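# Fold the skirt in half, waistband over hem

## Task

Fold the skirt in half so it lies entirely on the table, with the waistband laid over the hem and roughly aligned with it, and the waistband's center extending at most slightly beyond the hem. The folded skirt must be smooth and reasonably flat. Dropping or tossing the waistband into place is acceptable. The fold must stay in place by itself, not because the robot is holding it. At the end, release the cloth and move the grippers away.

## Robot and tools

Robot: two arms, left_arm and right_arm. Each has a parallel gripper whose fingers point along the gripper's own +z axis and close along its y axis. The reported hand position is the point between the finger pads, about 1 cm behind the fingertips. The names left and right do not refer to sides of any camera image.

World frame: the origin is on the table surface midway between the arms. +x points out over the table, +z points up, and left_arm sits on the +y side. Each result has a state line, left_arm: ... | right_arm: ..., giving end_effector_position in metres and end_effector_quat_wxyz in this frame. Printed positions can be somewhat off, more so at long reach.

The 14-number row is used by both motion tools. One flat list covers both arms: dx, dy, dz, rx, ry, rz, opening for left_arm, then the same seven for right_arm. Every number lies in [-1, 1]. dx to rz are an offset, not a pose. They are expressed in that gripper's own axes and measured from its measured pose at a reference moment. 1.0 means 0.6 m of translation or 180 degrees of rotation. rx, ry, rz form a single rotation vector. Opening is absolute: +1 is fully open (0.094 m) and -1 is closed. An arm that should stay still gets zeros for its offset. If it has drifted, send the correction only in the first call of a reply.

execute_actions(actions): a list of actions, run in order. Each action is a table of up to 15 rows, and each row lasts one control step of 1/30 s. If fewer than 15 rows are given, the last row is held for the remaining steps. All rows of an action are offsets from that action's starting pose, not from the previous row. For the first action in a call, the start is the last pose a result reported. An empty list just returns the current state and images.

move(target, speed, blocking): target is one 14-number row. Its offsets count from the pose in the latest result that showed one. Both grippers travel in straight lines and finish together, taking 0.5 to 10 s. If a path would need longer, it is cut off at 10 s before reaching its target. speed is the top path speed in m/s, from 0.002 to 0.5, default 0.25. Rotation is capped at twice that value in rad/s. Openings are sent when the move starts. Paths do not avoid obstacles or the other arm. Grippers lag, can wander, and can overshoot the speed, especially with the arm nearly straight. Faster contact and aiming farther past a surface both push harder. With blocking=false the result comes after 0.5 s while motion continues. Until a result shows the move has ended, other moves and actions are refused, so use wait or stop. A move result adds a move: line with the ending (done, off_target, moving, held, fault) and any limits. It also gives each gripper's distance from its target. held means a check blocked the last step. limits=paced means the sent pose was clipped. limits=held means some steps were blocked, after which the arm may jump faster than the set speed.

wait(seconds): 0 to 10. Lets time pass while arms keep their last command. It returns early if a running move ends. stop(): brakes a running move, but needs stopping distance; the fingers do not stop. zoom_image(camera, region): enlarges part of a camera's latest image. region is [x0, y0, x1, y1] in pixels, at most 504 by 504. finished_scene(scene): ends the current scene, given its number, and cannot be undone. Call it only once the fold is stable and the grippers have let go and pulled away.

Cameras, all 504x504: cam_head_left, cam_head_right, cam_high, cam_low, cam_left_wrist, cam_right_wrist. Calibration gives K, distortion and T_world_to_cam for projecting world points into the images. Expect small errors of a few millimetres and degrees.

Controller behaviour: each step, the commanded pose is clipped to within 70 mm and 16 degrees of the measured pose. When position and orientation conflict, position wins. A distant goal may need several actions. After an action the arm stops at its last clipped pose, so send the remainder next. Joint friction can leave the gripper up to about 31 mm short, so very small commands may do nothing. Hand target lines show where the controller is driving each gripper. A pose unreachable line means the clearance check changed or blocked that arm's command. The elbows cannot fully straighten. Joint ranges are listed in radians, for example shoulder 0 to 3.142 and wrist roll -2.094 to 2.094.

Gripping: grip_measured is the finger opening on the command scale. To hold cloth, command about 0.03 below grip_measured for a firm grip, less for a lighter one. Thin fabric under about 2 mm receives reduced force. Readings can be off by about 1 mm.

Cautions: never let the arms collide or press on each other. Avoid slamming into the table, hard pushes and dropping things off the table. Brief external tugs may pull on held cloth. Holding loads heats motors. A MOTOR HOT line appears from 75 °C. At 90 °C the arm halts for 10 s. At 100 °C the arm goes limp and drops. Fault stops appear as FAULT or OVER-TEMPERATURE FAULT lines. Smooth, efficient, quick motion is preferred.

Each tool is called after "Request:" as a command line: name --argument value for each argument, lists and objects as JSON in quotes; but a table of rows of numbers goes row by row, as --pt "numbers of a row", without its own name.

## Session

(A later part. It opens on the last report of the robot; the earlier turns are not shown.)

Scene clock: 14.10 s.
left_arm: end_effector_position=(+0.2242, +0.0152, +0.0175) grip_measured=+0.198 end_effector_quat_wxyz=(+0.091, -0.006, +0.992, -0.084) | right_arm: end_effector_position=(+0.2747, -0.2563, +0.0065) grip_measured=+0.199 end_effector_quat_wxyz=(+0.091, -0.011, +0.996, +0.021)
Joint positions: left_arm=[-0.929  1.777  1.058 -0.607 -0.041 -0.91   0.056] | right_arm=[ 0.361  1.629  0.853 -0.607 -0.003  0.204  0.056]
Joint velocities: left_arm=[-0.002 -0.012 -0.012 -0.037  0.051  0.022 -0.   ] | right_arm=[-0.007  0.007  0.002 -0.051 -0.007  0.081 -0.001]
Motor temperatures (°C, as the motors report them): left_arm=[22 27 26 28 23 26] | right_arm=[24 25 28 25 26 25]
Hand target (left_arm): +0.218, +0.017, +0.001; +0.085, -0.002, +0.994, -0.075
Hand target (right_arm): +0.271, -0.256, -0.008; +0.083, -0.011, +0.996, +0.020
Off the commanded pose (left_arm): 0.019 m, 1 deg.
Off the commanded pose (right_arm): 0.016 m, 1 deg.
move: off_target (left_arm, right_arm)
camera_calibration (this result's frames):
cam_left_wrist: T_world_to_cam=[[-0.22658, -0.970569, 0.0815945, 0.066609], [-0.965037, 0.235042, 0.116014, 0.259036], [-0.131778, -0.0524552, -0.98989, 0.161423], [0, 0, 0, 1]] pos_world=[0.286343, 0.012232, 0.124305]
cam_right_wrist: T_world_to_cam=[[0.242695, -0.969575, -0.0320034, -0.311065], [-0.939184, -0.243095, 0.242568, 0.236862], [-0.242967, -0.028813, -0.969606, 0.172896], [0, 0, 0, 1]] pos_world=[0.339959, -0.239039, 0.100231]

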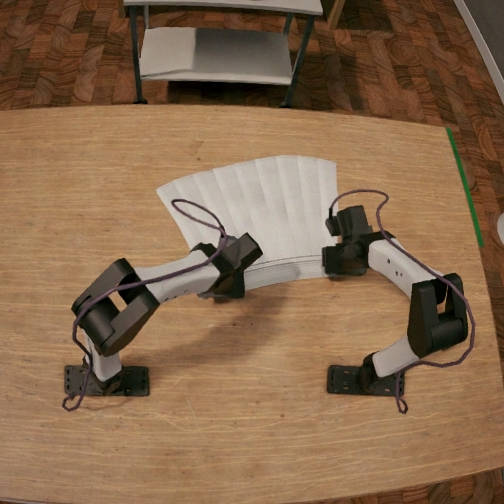

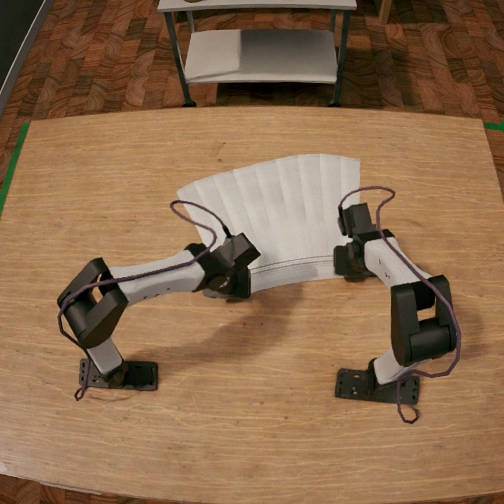

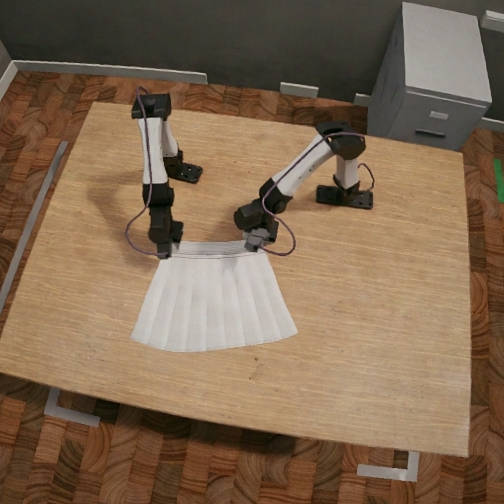

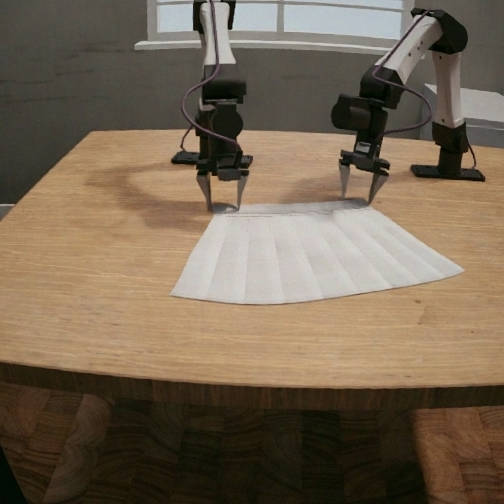

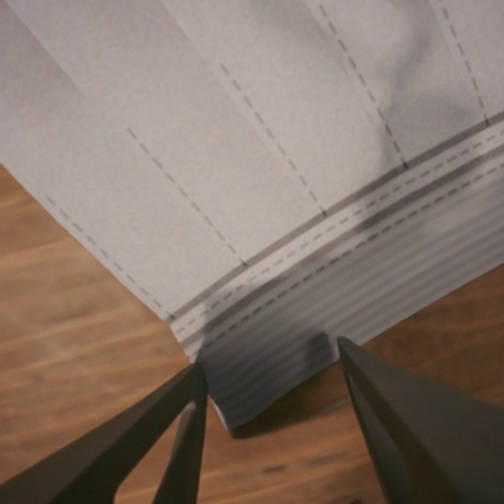

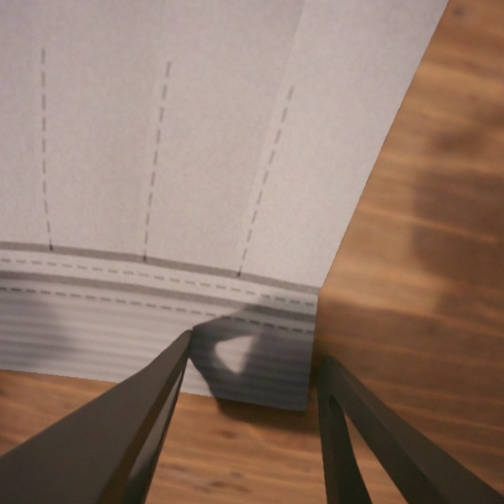

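Request:
execute_actions --actions '[[[0,0,-0.035,0,0,0,0.2,0.012,0,0.03,0,0.004,0,-0.2]],[[0,0.025,0,-0.05,0,-0.06,0.2,0.012,0,0.03,0,0.004,0,-0.6]],[[0.008,0,0.05,0,0,0,0.2,0.012,0,0.03,0,0.004,0,-1]],[[0.012,0.005,0.03,0,0,0,-0.2,0.006,0,0.02,0,0,0,-1]]]'

Scene clock: 16.23 s.
left_arm: end_effector_position=(+0.2222, +0.0420, +0.0124) grip_measured=-0.198 end_effector_quat_wxyz=(+0.089, -0.107, +0.990, -0.013) | right_arm: end_effector_position=(+0.3037, -0.2538, +0.0086) grip_measured=-0.979 end_effector_quat_wxyz=(+0.156, -0.009, +0.987, +0.024)
Joint positions: left_arm=[-0.933  1.808  1.095 -0.74  -0.136 -1.114  0.038] | right_arm=[ 0.361  1.636  0.832 -0.451  0.02   0.204  0.001]
Joint velocities: left_arm=[-0.007 -0.007 -0.002 -0.007  0.051 -0.051  0.   ] | right_arm=[ 0.007  0.017  0.017  0.037 -0.051 -0.051  0.   ]
Motor temperatures (°C, as the motors report them): left_arm=[22 27 26 28 23 26] | right_arm=[24 25 28 25 26 25]
Hand target (left_arm): +0.218, +0.038, -0.004; +0.083, -0.106, +0.991, -0.023
Hand target (right_arm): +0.294, -0.256, -0.006; +0.137, -0.009, +0.990, +0.019
Off the commanded pose (left_arm): 0.019 m, 1 deg.
Off the commanded pose (right_arm): 0.018 m, 2 deg.
camera_calibration (this result's frames):
cam_left_wrist: T_world_to_cam=[[-0.0142895, -0.999265, -0.0355842, 0.0481224], [-0.988182, 0.00868139, 0.153036, 0.265638], [-0.152615, 0.0373505, -0.98758, 0.15842], [0, 0, 0, 1]] pos_world=[0.287364, 0.0398639, 0.117512]
cam_right_wrist: T_world_to_cam=[[0.239624, -0.97084, -0.00699861, -0.315187], [-0.964117, -0.238801, 0.115986, 0.273979], [-0.114275, -0.0210456, -0.993226, 0.145141], [0, 0, 0, 1]] pos_world=[0.356261, -0.237516, 0.110174]

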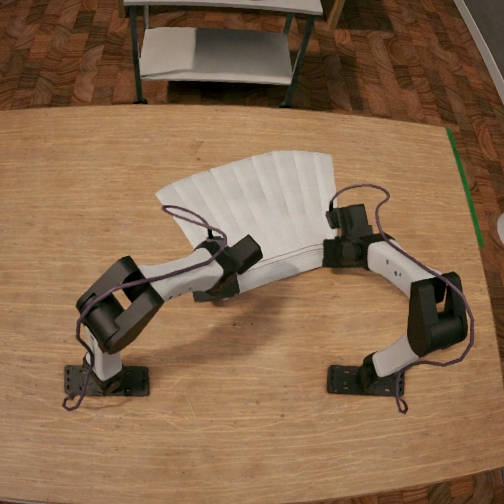

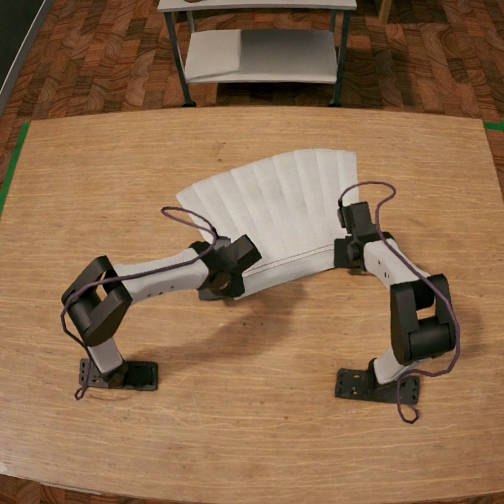

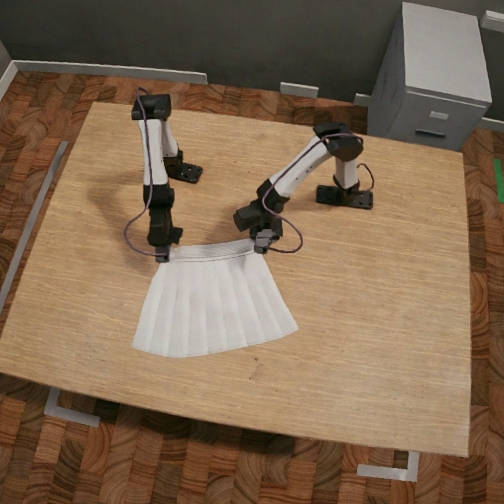

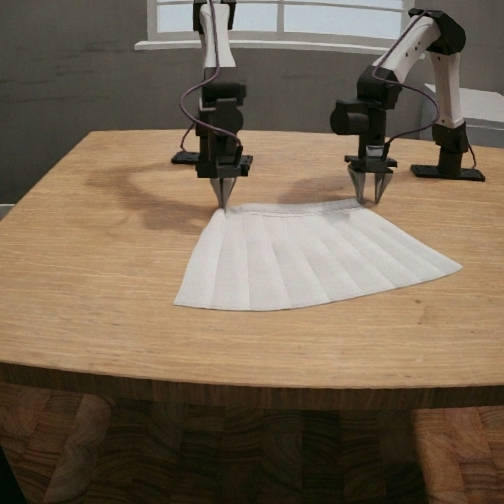

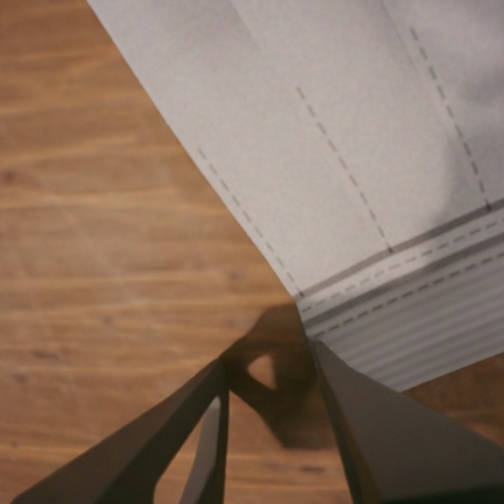

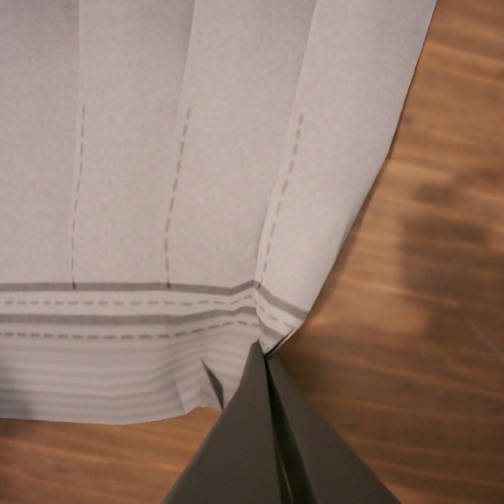

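Right pinched. Left needs to move ~4 cm inward.

Request:
execute_actions --actions '[[[0,0,-0.04,0,0,0,-0.2,0,0,0,0,0.008,0,-1]],[[0,-0.062,0,0,0.02,-0.03,0.2,0,0,0,0,0.008,0,-1]],[[0.008,0,0.05,0,0,0,0.2,0,0,0,0,0.008,0,-1]]]'

Request:
execute_actions --actions '[[[0.012,0,0.03,0,0.006,0,-0.2,0,0,0,0,0.006,0,-1]],[[0.012,0,0.03,0,0.006,0,-0.6,0,0,0,0,0.006,0,-1]],[[0.012,0,0.03,0,0.006,0,-1,0,0,0,0,0.006,0,-1]]]'

Request:
move --target '[-0.05,0,-0.12,0,0,0,-1,-0.06,0.01,-0.115,0,0,0,-1]' --speed 0.1

Scene clock: 17.97 s.
left_arm: end_effector_position=(+0.2330, +0.0114, +0.0145) grip_measured=+0.198 end_effector_quat_wxyz=(+0.067, -0.157, +0.985, -0.025) | right_arm: end_effector_position=(+0.3036, -0.2538, +0.0147) grip_measured=-0.979 end_effector_quat_wxyz=(+0.146, -0.009, +0.989, +0.022)
Joint positions: left_arm=[-0.942  1.917  1.253 -0.799 -0.095 -1.226  0.056] | right_arm=[ 0.361  1.636  0.867 -0.507  0.02   0.204  0.001]
Joint velocities: left_arm=[-0.002 -0.007  0.002  0.007 -0.022  0.022 -0.   ] | right_arm=[-0.002 -0.007  0.012 -0.066 -0.051 -0.022  0.   ]
Motor temperatures (°C, as the motors report them): left_arm=[22 27 26 28 23 26] | right_arm=[24 25 28 25 26 25]
Hand target (left_arm): +0.231, +0.011, +0.005; +0.067, -0.156, +0.985, -0.023
Hand target (right_arm): +0.303, -0.254, +0.013; +0.136, -0.009, +0.990, +0.022
Off the commanded pose (left_arm): 0.010 m, 0 deg.
Off the commanded pose (right_arm): 0.002 m, 1 deg.
camera_calibration (this result's frames):
cam_left_wrist: T_world_to_cam=[[0.0809924, -0.996714, -0.00142041, -0.00500198], [-0.977744, -0.0797275, 0.194064, 0.274181], [-0.19354, -0.0143289, -0.980988, 0.173257], [0, 0, 0, 1]] pos_world=[0.302016, 0.0193568, 0.116748]
cam_right_wrist: T_world_to_cam=[[0.239483, -0.970873, -0.00734325, -0.315103], [-0.961633, -0.238233, 0.136039, 0.272225], [-0.133826, -0.0255176, -0.990676, 0.155915], [0, 0, 0, 1]] pos_world=[0.358108, -0.237093, 0.115114]

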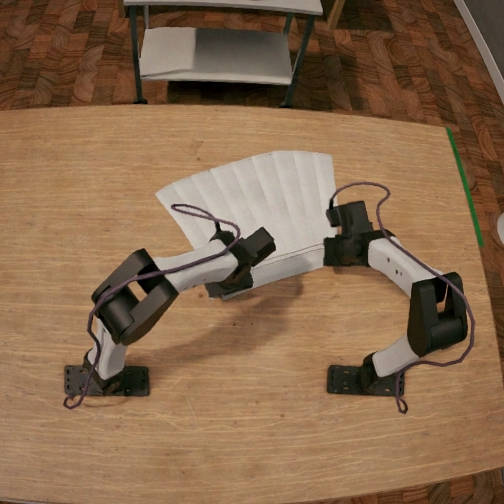

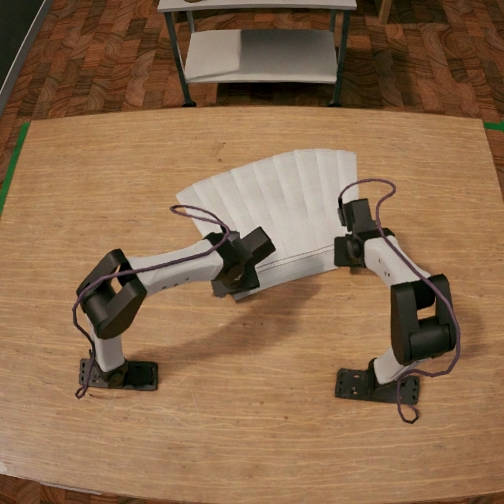

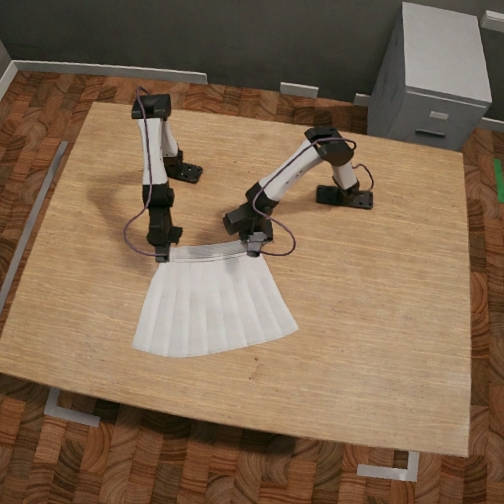

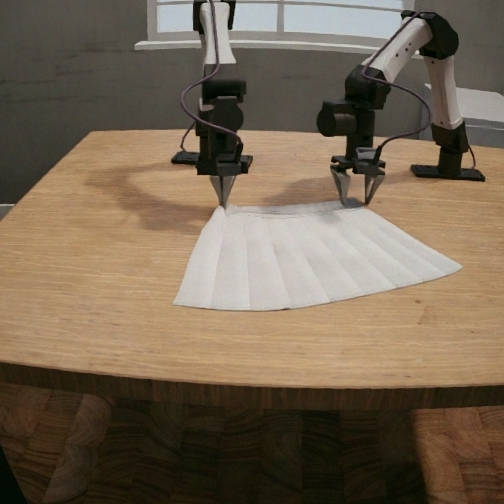

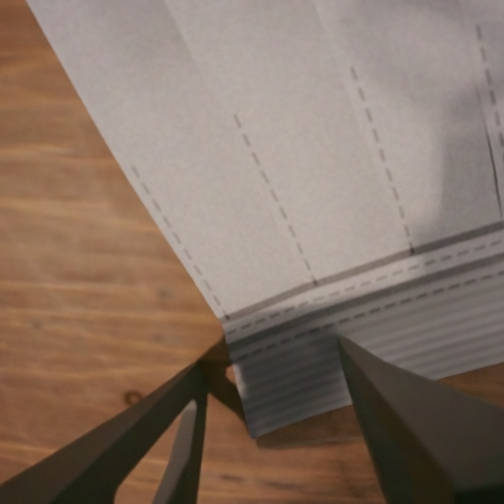

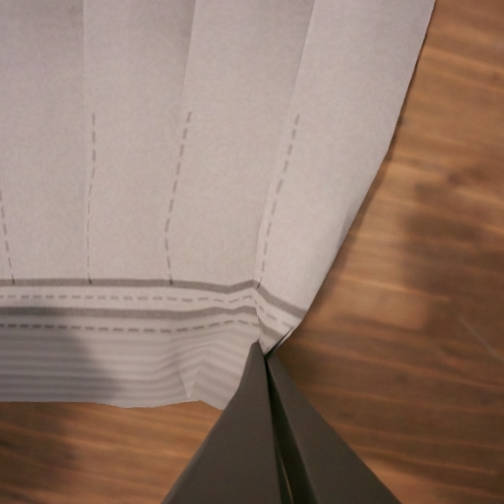

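Scene clock: 19.47 s.
left_arm: end_effector_position=(+0.2378, +0.0064, +0.0141) grip_measured=-0.980 end_effector_quat_wxyz=(+0.077, -0.158, +0.984, -0.037) | right_arm: end_effector_position=(+0.3006, -0.2545, +0.0138) grip_measured=-0.979 end_effector_quat_wxyz=(+0.140, -0.009, +0.990, +0.020)
Joint positions: left_arm=[-0.942  1.917  1.247 -0.762 -0.099 -1.228  0.001] | right_arm=[ 0.361  1.636  0.867 -0.52   0.02   0.204  0.001]
Joint velocities: left_arm=[ 0.012 -0.007 -0.002 -0.066 -0.022 -0.037  0.   ] | right_arm=[ 0.002 -0.012  0.002 -0.037 -0.022  0.066  0.   ]
Motor temperatures (°C, as the motors report them): left_arm=[22 27 26 28 23 26] | right_arm=[24 25 28 24 26 25]
Hand target (left_arm): +0.228, +0.012, -0.005; +0.059, -0.157, +0.986, -0.022
Hand target (right_arm): +0.302, -0.254, +0.014; +0.133, -0.009, +0.991, +0.021
Off the commanded pose (left_arm): 0.022 m, 3 deg.
Off the commanded pose (right_arm): 0.001 m, 1 deg.
camera_calibration (this result's frames):
cam_left_wrist: T_world_to_cam=[[0.0835726, -0.996249, 0.0224191, -0.0112967], [-0.981632, -0.0784326, 0.173917, 0.279761], [-0.171506, -0.036542, -0.984505, 0.168684], [0, 0, 0, 1]] pos_world=[0.304497, 0.0168521, 0.117668]
cam_right_wrist: T_world_to_cam=[[0.239389, -0.970894, -0.00756277, -0.315032], [-0.959832, -0.237821, 0.148875, 0.268708], [-0.146341, -0.02838, -0.988827, 0.157606], [0, 0, 0, 1]] pos_world=[0.356394, -0.237485, 0.113458]

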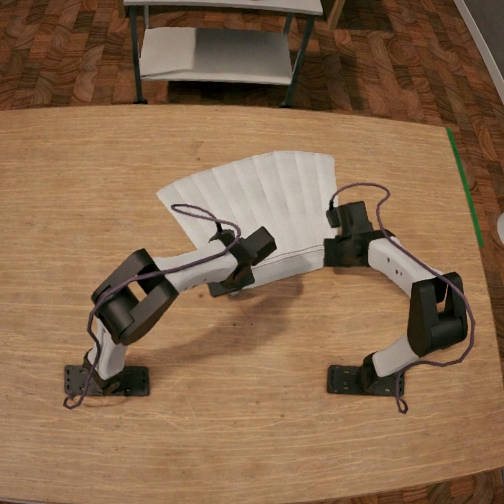

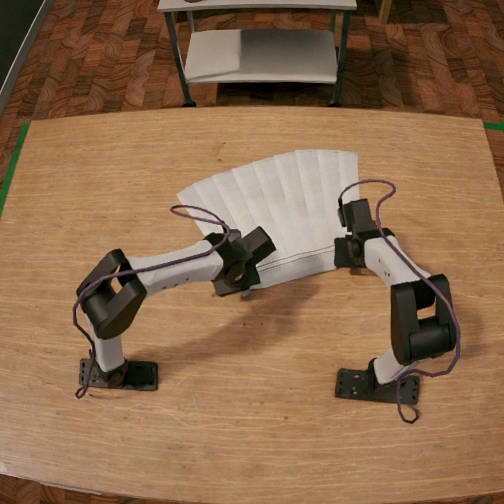

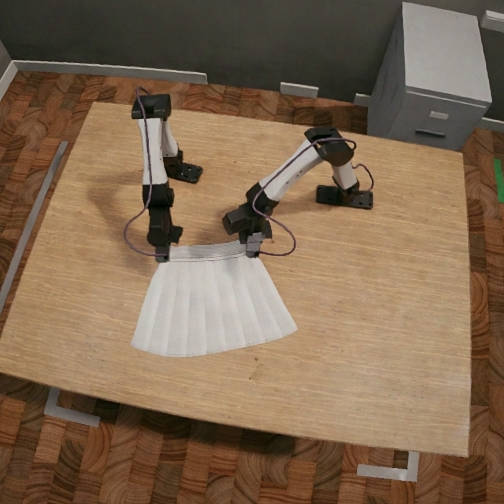

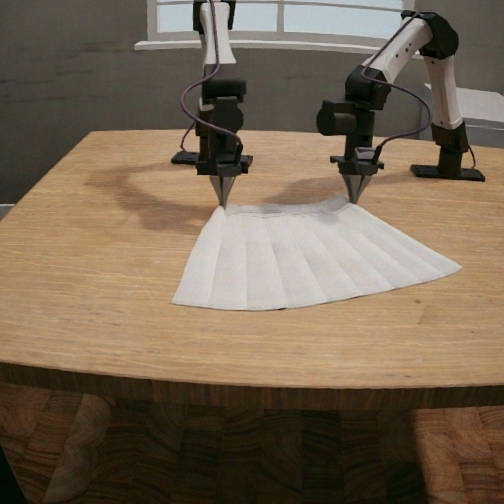

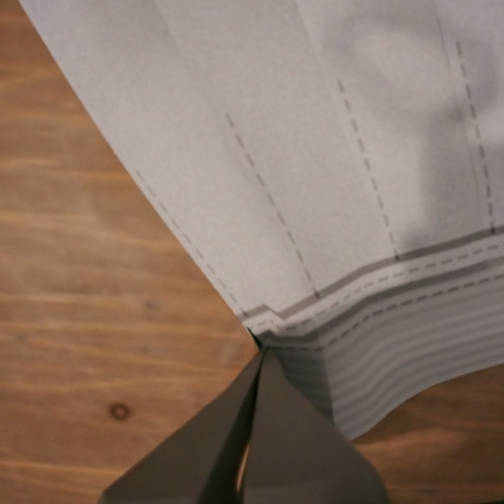

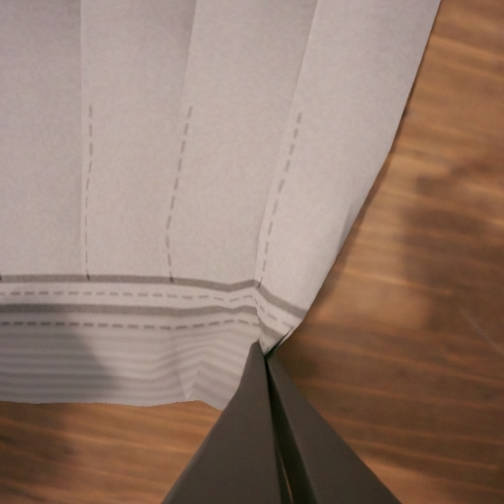

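Scene clock: 20.83 s.
left_arm: end_effector_position=(+0.2536, +0.0163, +0.0826) grip_measured=-0.982 end_effector_quat_wxyz=(+0.080, -0.156, +0.984, -0.035) | right_arm: end_effector_position=(+0.3132, -0.2516, +0.0824) grip_measured=-0.979 end_effector_quat_wxyz=(+0.132, -0.009, +0.991, +0.018)
Joint positions: left_arm=[-0.893  1.848  1.44  -1.019 -0.099 -1.173  0.001] | right_arm=[ 0.361  1.594  1.122 -0.832  0.02   0.204  0.001]
Joint velocities: left_arm=[ 0.017 -0.012 -0.002  0.037  0.007  0.066 -0.   ] | right_arm=[-0.002  0.002 -0.007  0.007 -0.051  0.022  0.001]
Motor temperatures (°C, as the motors report them): left_arm=[22 28 26 28 23 26] | right_arm=[24 26 29 24 26 25]
Hand target (left_arm): +0.255, +0.019, +0.089; +0.077, -0.158, +0.984, -0.037
Hand target (right_arm): +0.315, -0.251, +0.090; +0.140, -0.009, +0.990, +0.020
Off the commanded pose (left_arm): 0.007 m, 1 deg.
Off the commanded pose (right_arm): 0.008 m, 1 deg.
move: done
camera_calibration (this result's frames):
cam_left_wrist: T_world_to_cam=[[0.0785833, -0.996763, 0.0169974, -0.00257398], [-0.982898, -0.0746193, 0.168357, 0.284914], [-0.166544, -0.0299367, -0.98558, 0.237938], [0, 0, 0, 1]] pos_world=[0.319871, 0.0258176, 0.186584]
cam_right_wrist: T_world_to_cam=[[0.239268, -0.970922, -0.00783218, -0.314677], [-0.957383, -0.237261, 0.164696, 0.269282], [-0.161765, -0.0319082, -0.986313, 0.231087], [0, 0, 0, 1]] pos_world=[0.37048, -0.234263, 0.18111]

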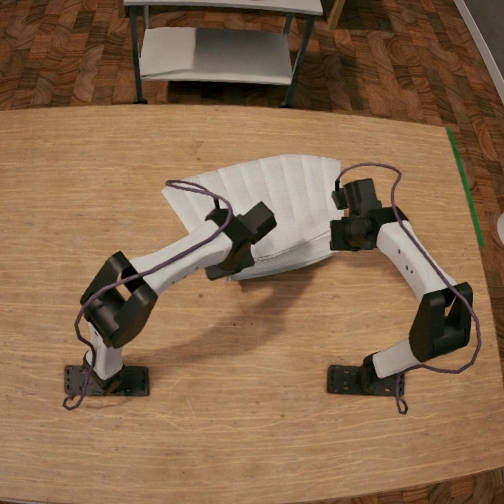

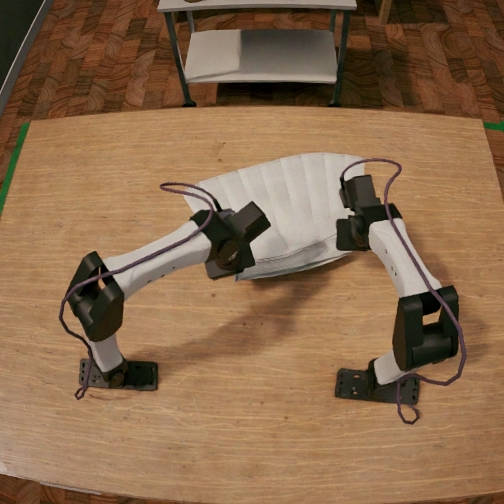

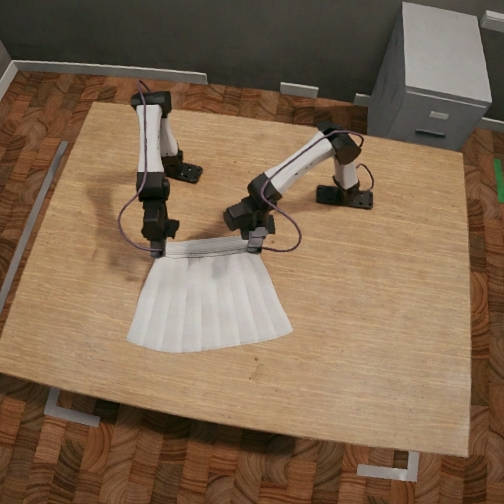

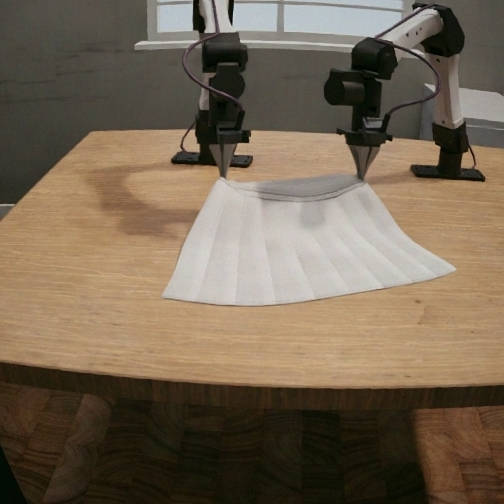

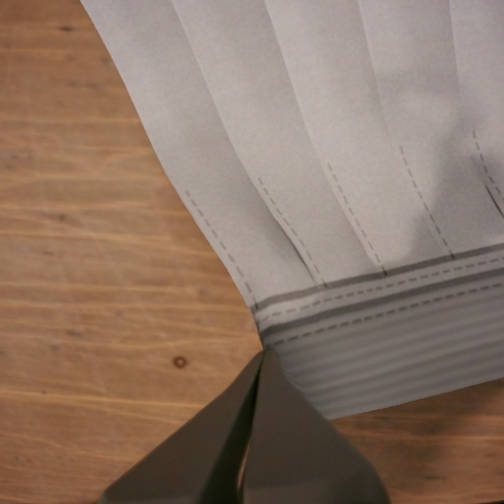

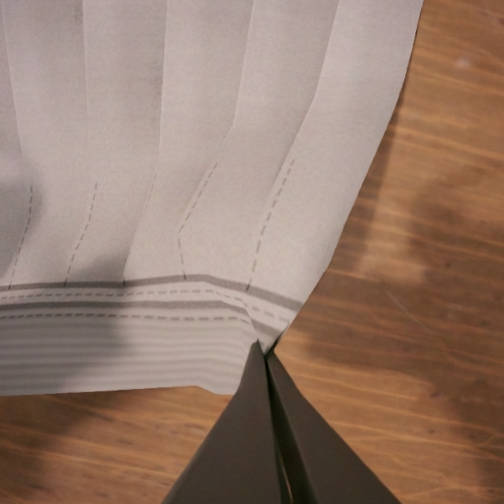

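Request:
move --target '[-0.131,-0.015,-0.165,0,0.045,0,-1,-0.145,0.012,-0.15,0,0.08,0,-1]' --speed 0.12

Request:
move --target '[-0.21,-0.015,0.06,0,0.08,0,-1,-0.21,0.04,0.06,0,0.08,0,-1]' --speed 0.12

Scene clock: 22.63 s.
left_arm: end_effector_position=(+0.3145, +0.0319, +0.1944) grip_measured=-0.982 end_effector_quat_wxyz=(+0.036, -0.151, +0.986, -0.067) | right_arm: end_effector_position=(+0.3691, -0.2422, +0.1955) grip_measured=-0.979 end_effector_quat_wxyz=(+0.048, -0.011, +0.998, +0.028)
Joint positions: left_arm=[-0.696  2.032  2.146 -1.538  0.04  -0.977  0.001] | right_arm=[ 0.327  2.002  2.113 -1.576 -0.037  0.17   0.001]
Joint velocities: left_arm=[-0.022 -0.007  0.002 -0.037  0.022 -0.051 -0.001] | right_arm=[-0.007 -0.012 -0.012 -0.022  0.007 -0.007  0.001]
Motor temperatures (°C, as the motors report them): left_arm=[22 28 26 28 23 26] | right_arm=[24 26 29 24 26 25]
Hand target (left_arm): +0.315, +0.035, +0.192; +0.026, -0.153, +0.986, -0.061
Hand target (right_arm): +0.372, -0.247, +0.194; +0.045, -0.010, +0.999, +0.026
Off the commanded pose (left_arm): 0.005 m, 4 deg.
Off the commanded pose (right_arm): 0.007 m, 5 deg.
joint sent to its limit (left arm) — the command would take joint 4 (wrist pitch) past its lower limit, so that joint was sent only as far as its limit.
joint sent to its limit (right arm) — the command would take joint 4 (wrist pitch) past its lower limit, so that joint was sent only as far as its limit.
move: off_target (left_arm, right_arm)
camera_calibration (this result's frames):
cam_left_wrist: T_world_to_cam=[[0.0652057, -0.99398, 0.0880456, -0.00338505], [-0.968002, -0.0415806, 0.247474, 0.305976], [-0.242323, -0.101365, -0.964886, 0.380787], [0, 0, 0, 1]] pos_world=[0.388679, 0.0479565, 0.291993]
cam_right_wrist: T_world_to_cam=[[0.243121, -0.967876, -0.0640897, -0.307721], [-0.914106, -0.250716, 0.318671, 0.257076], [-0.324502, -0.0188907, -0.945696, 0.407295], [0, 0, 0, 1]] pos_world=[0.441976, -0.225689, 0.283533]

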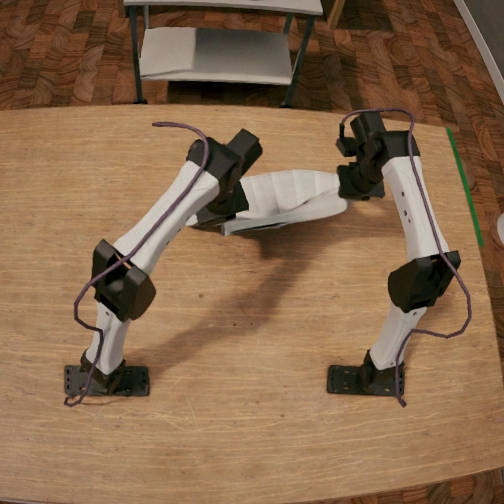

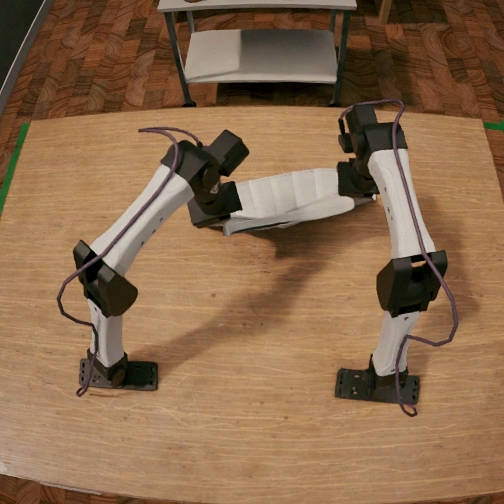

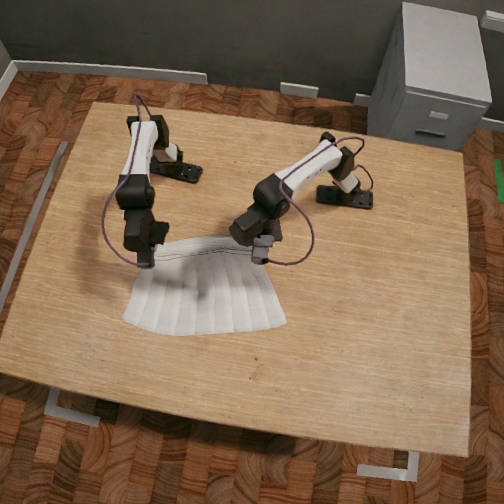

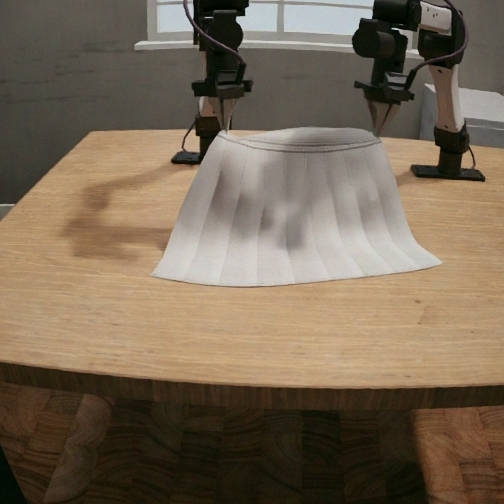

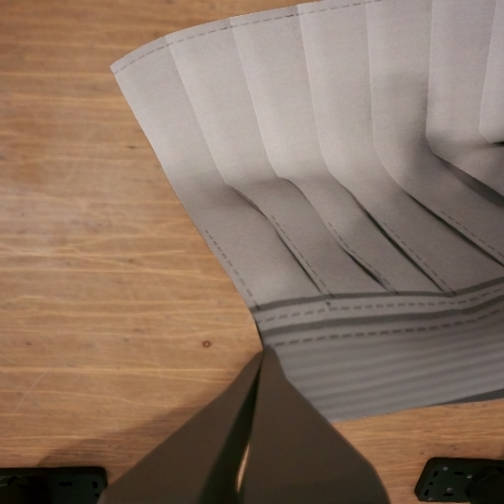

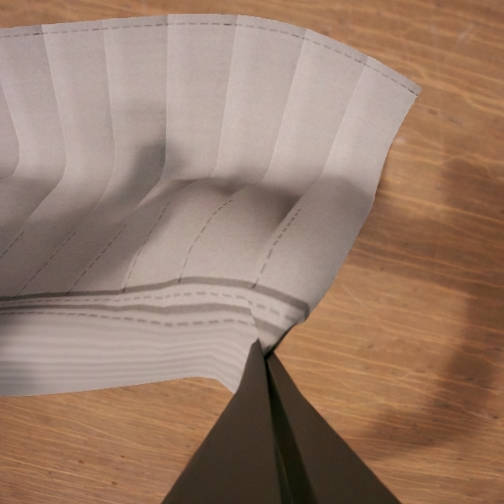

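Scene clock: 24.23 s.
left_arm: end_effector_position=(+0.4385, +0.0541, +0.1673) grip_measured=-0.982 end_effector_quat_wxyz=(+0.032, -0.158, +0.973, -0.165) | right_arm: end_effector_position=(+0.4943, -0.2103, +0.1754) grip_measured=-0.979 end_effector_quat_wxyz=(+0.152, -0.017, +0.986, +0.068)
Joint positions: left_arm=[-0.438  2.411  2.629 -1.551  0.243 -0.762  0.001] | right_arm=[ 0.327  2.505  2.841 -1.582 -0.081  0.17   0.001]
Joint velocities: left_arm=[-0.007 -0.002 -0.002 -0.081  0.022  0.081  0.   ] | right_arm=[-0.022  0.002 -0.007 -0.037 -0.037  0.037 -0.   ]
Motor temperatures (°C, as the motors report them): left_arm=[22 29 27 28 23 26] | right_arm=[24 27 29 24 26 25]
Hand target (left_arm): +0.440, +0.055, +0.166; +0.028, -0.158, +0.973, -0.168
Hand target (right_arm): +0.498, -0.215, +0.175; +0.155, -0.011, +0.985, +0.071
Off the commanded pose (left_arm): 0.004 m, 17 deg; orientation clipped at the last step of the last action.
Off the commanded pose (right_arm): 0.005 m, 27 deg; orientation clipped at the last step of the last action.
elbow stopped short (right arm): the move would have taken joint 3 (elbow) straighter than the controller allows; a more bent joint 3 avoids this.
joint sent to its limit (left arm) — the command would take joint 4 (wrist pitch) past its lower limit, so that joint was sent only as far as its limit.
move: off_target (left_arm, right_arm); limits=paced
camera_calibration (this result's frames):
cam_left_wrist: T_world_to_cam=[[0.0700314, -0.956852, 0.282011, -0.0236523], [-0.973091, -0.00331514, 0.230398, 0.436683], [-0.219522, -0.290557, -0.931336, 0.381557], [0, 0, 0, 1]] pos_world=[0.510348, 0.0896801, 0.261417]
cam_right_wrist: T_world_to_cam=[[0.268461, -0.958889, -0.0919833, -0.314302], [-0.955413, -0.277236, 0.101623, 0.438859], [-0.122946, 0.0606003, -0.990561, 0.354487], [0, 0, 0, 1]] pos_world=[0.547252, -0.201195, 0.277632]

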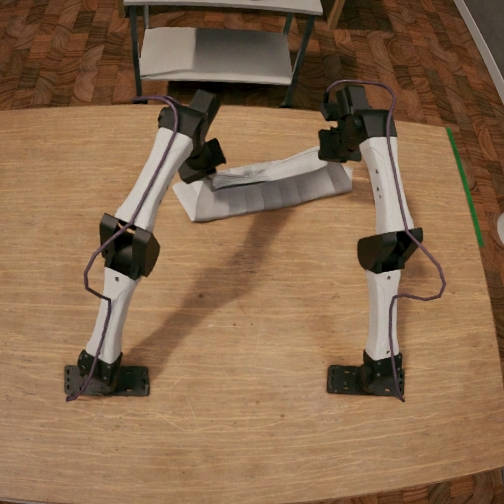

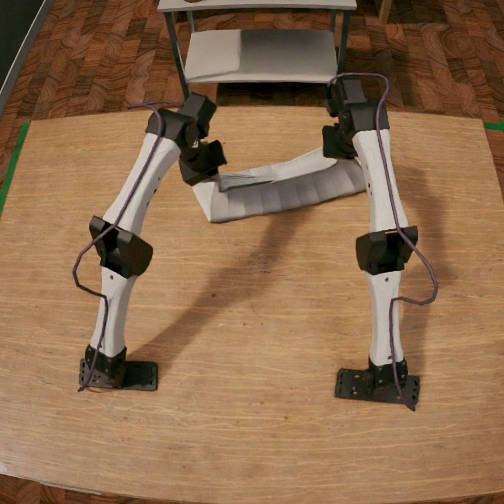

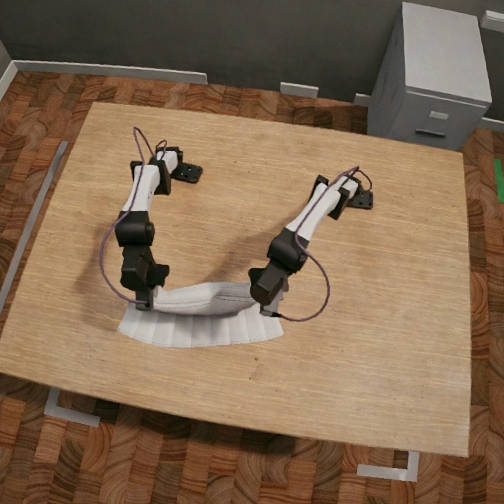

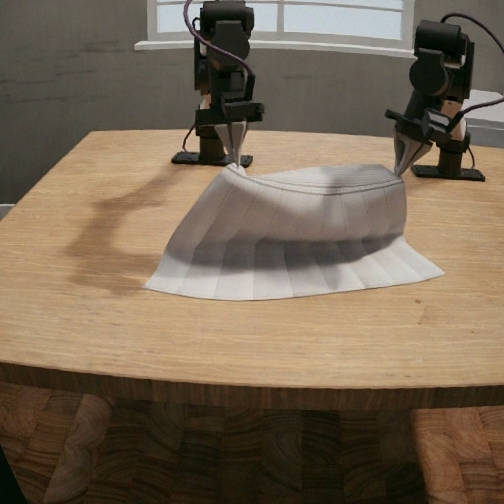

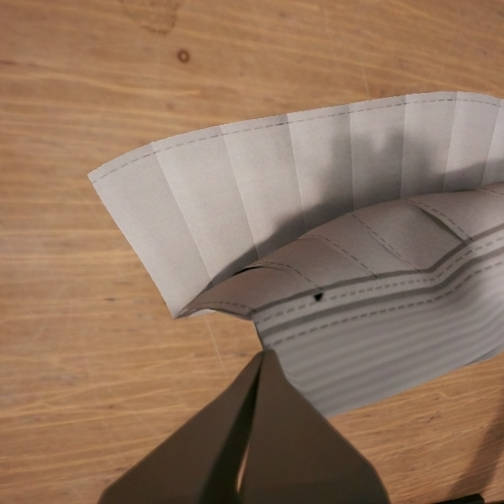

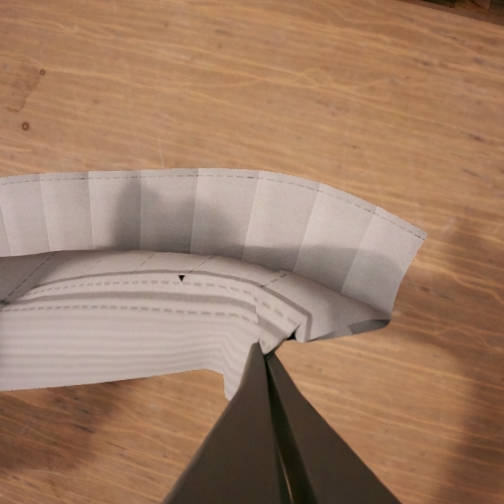

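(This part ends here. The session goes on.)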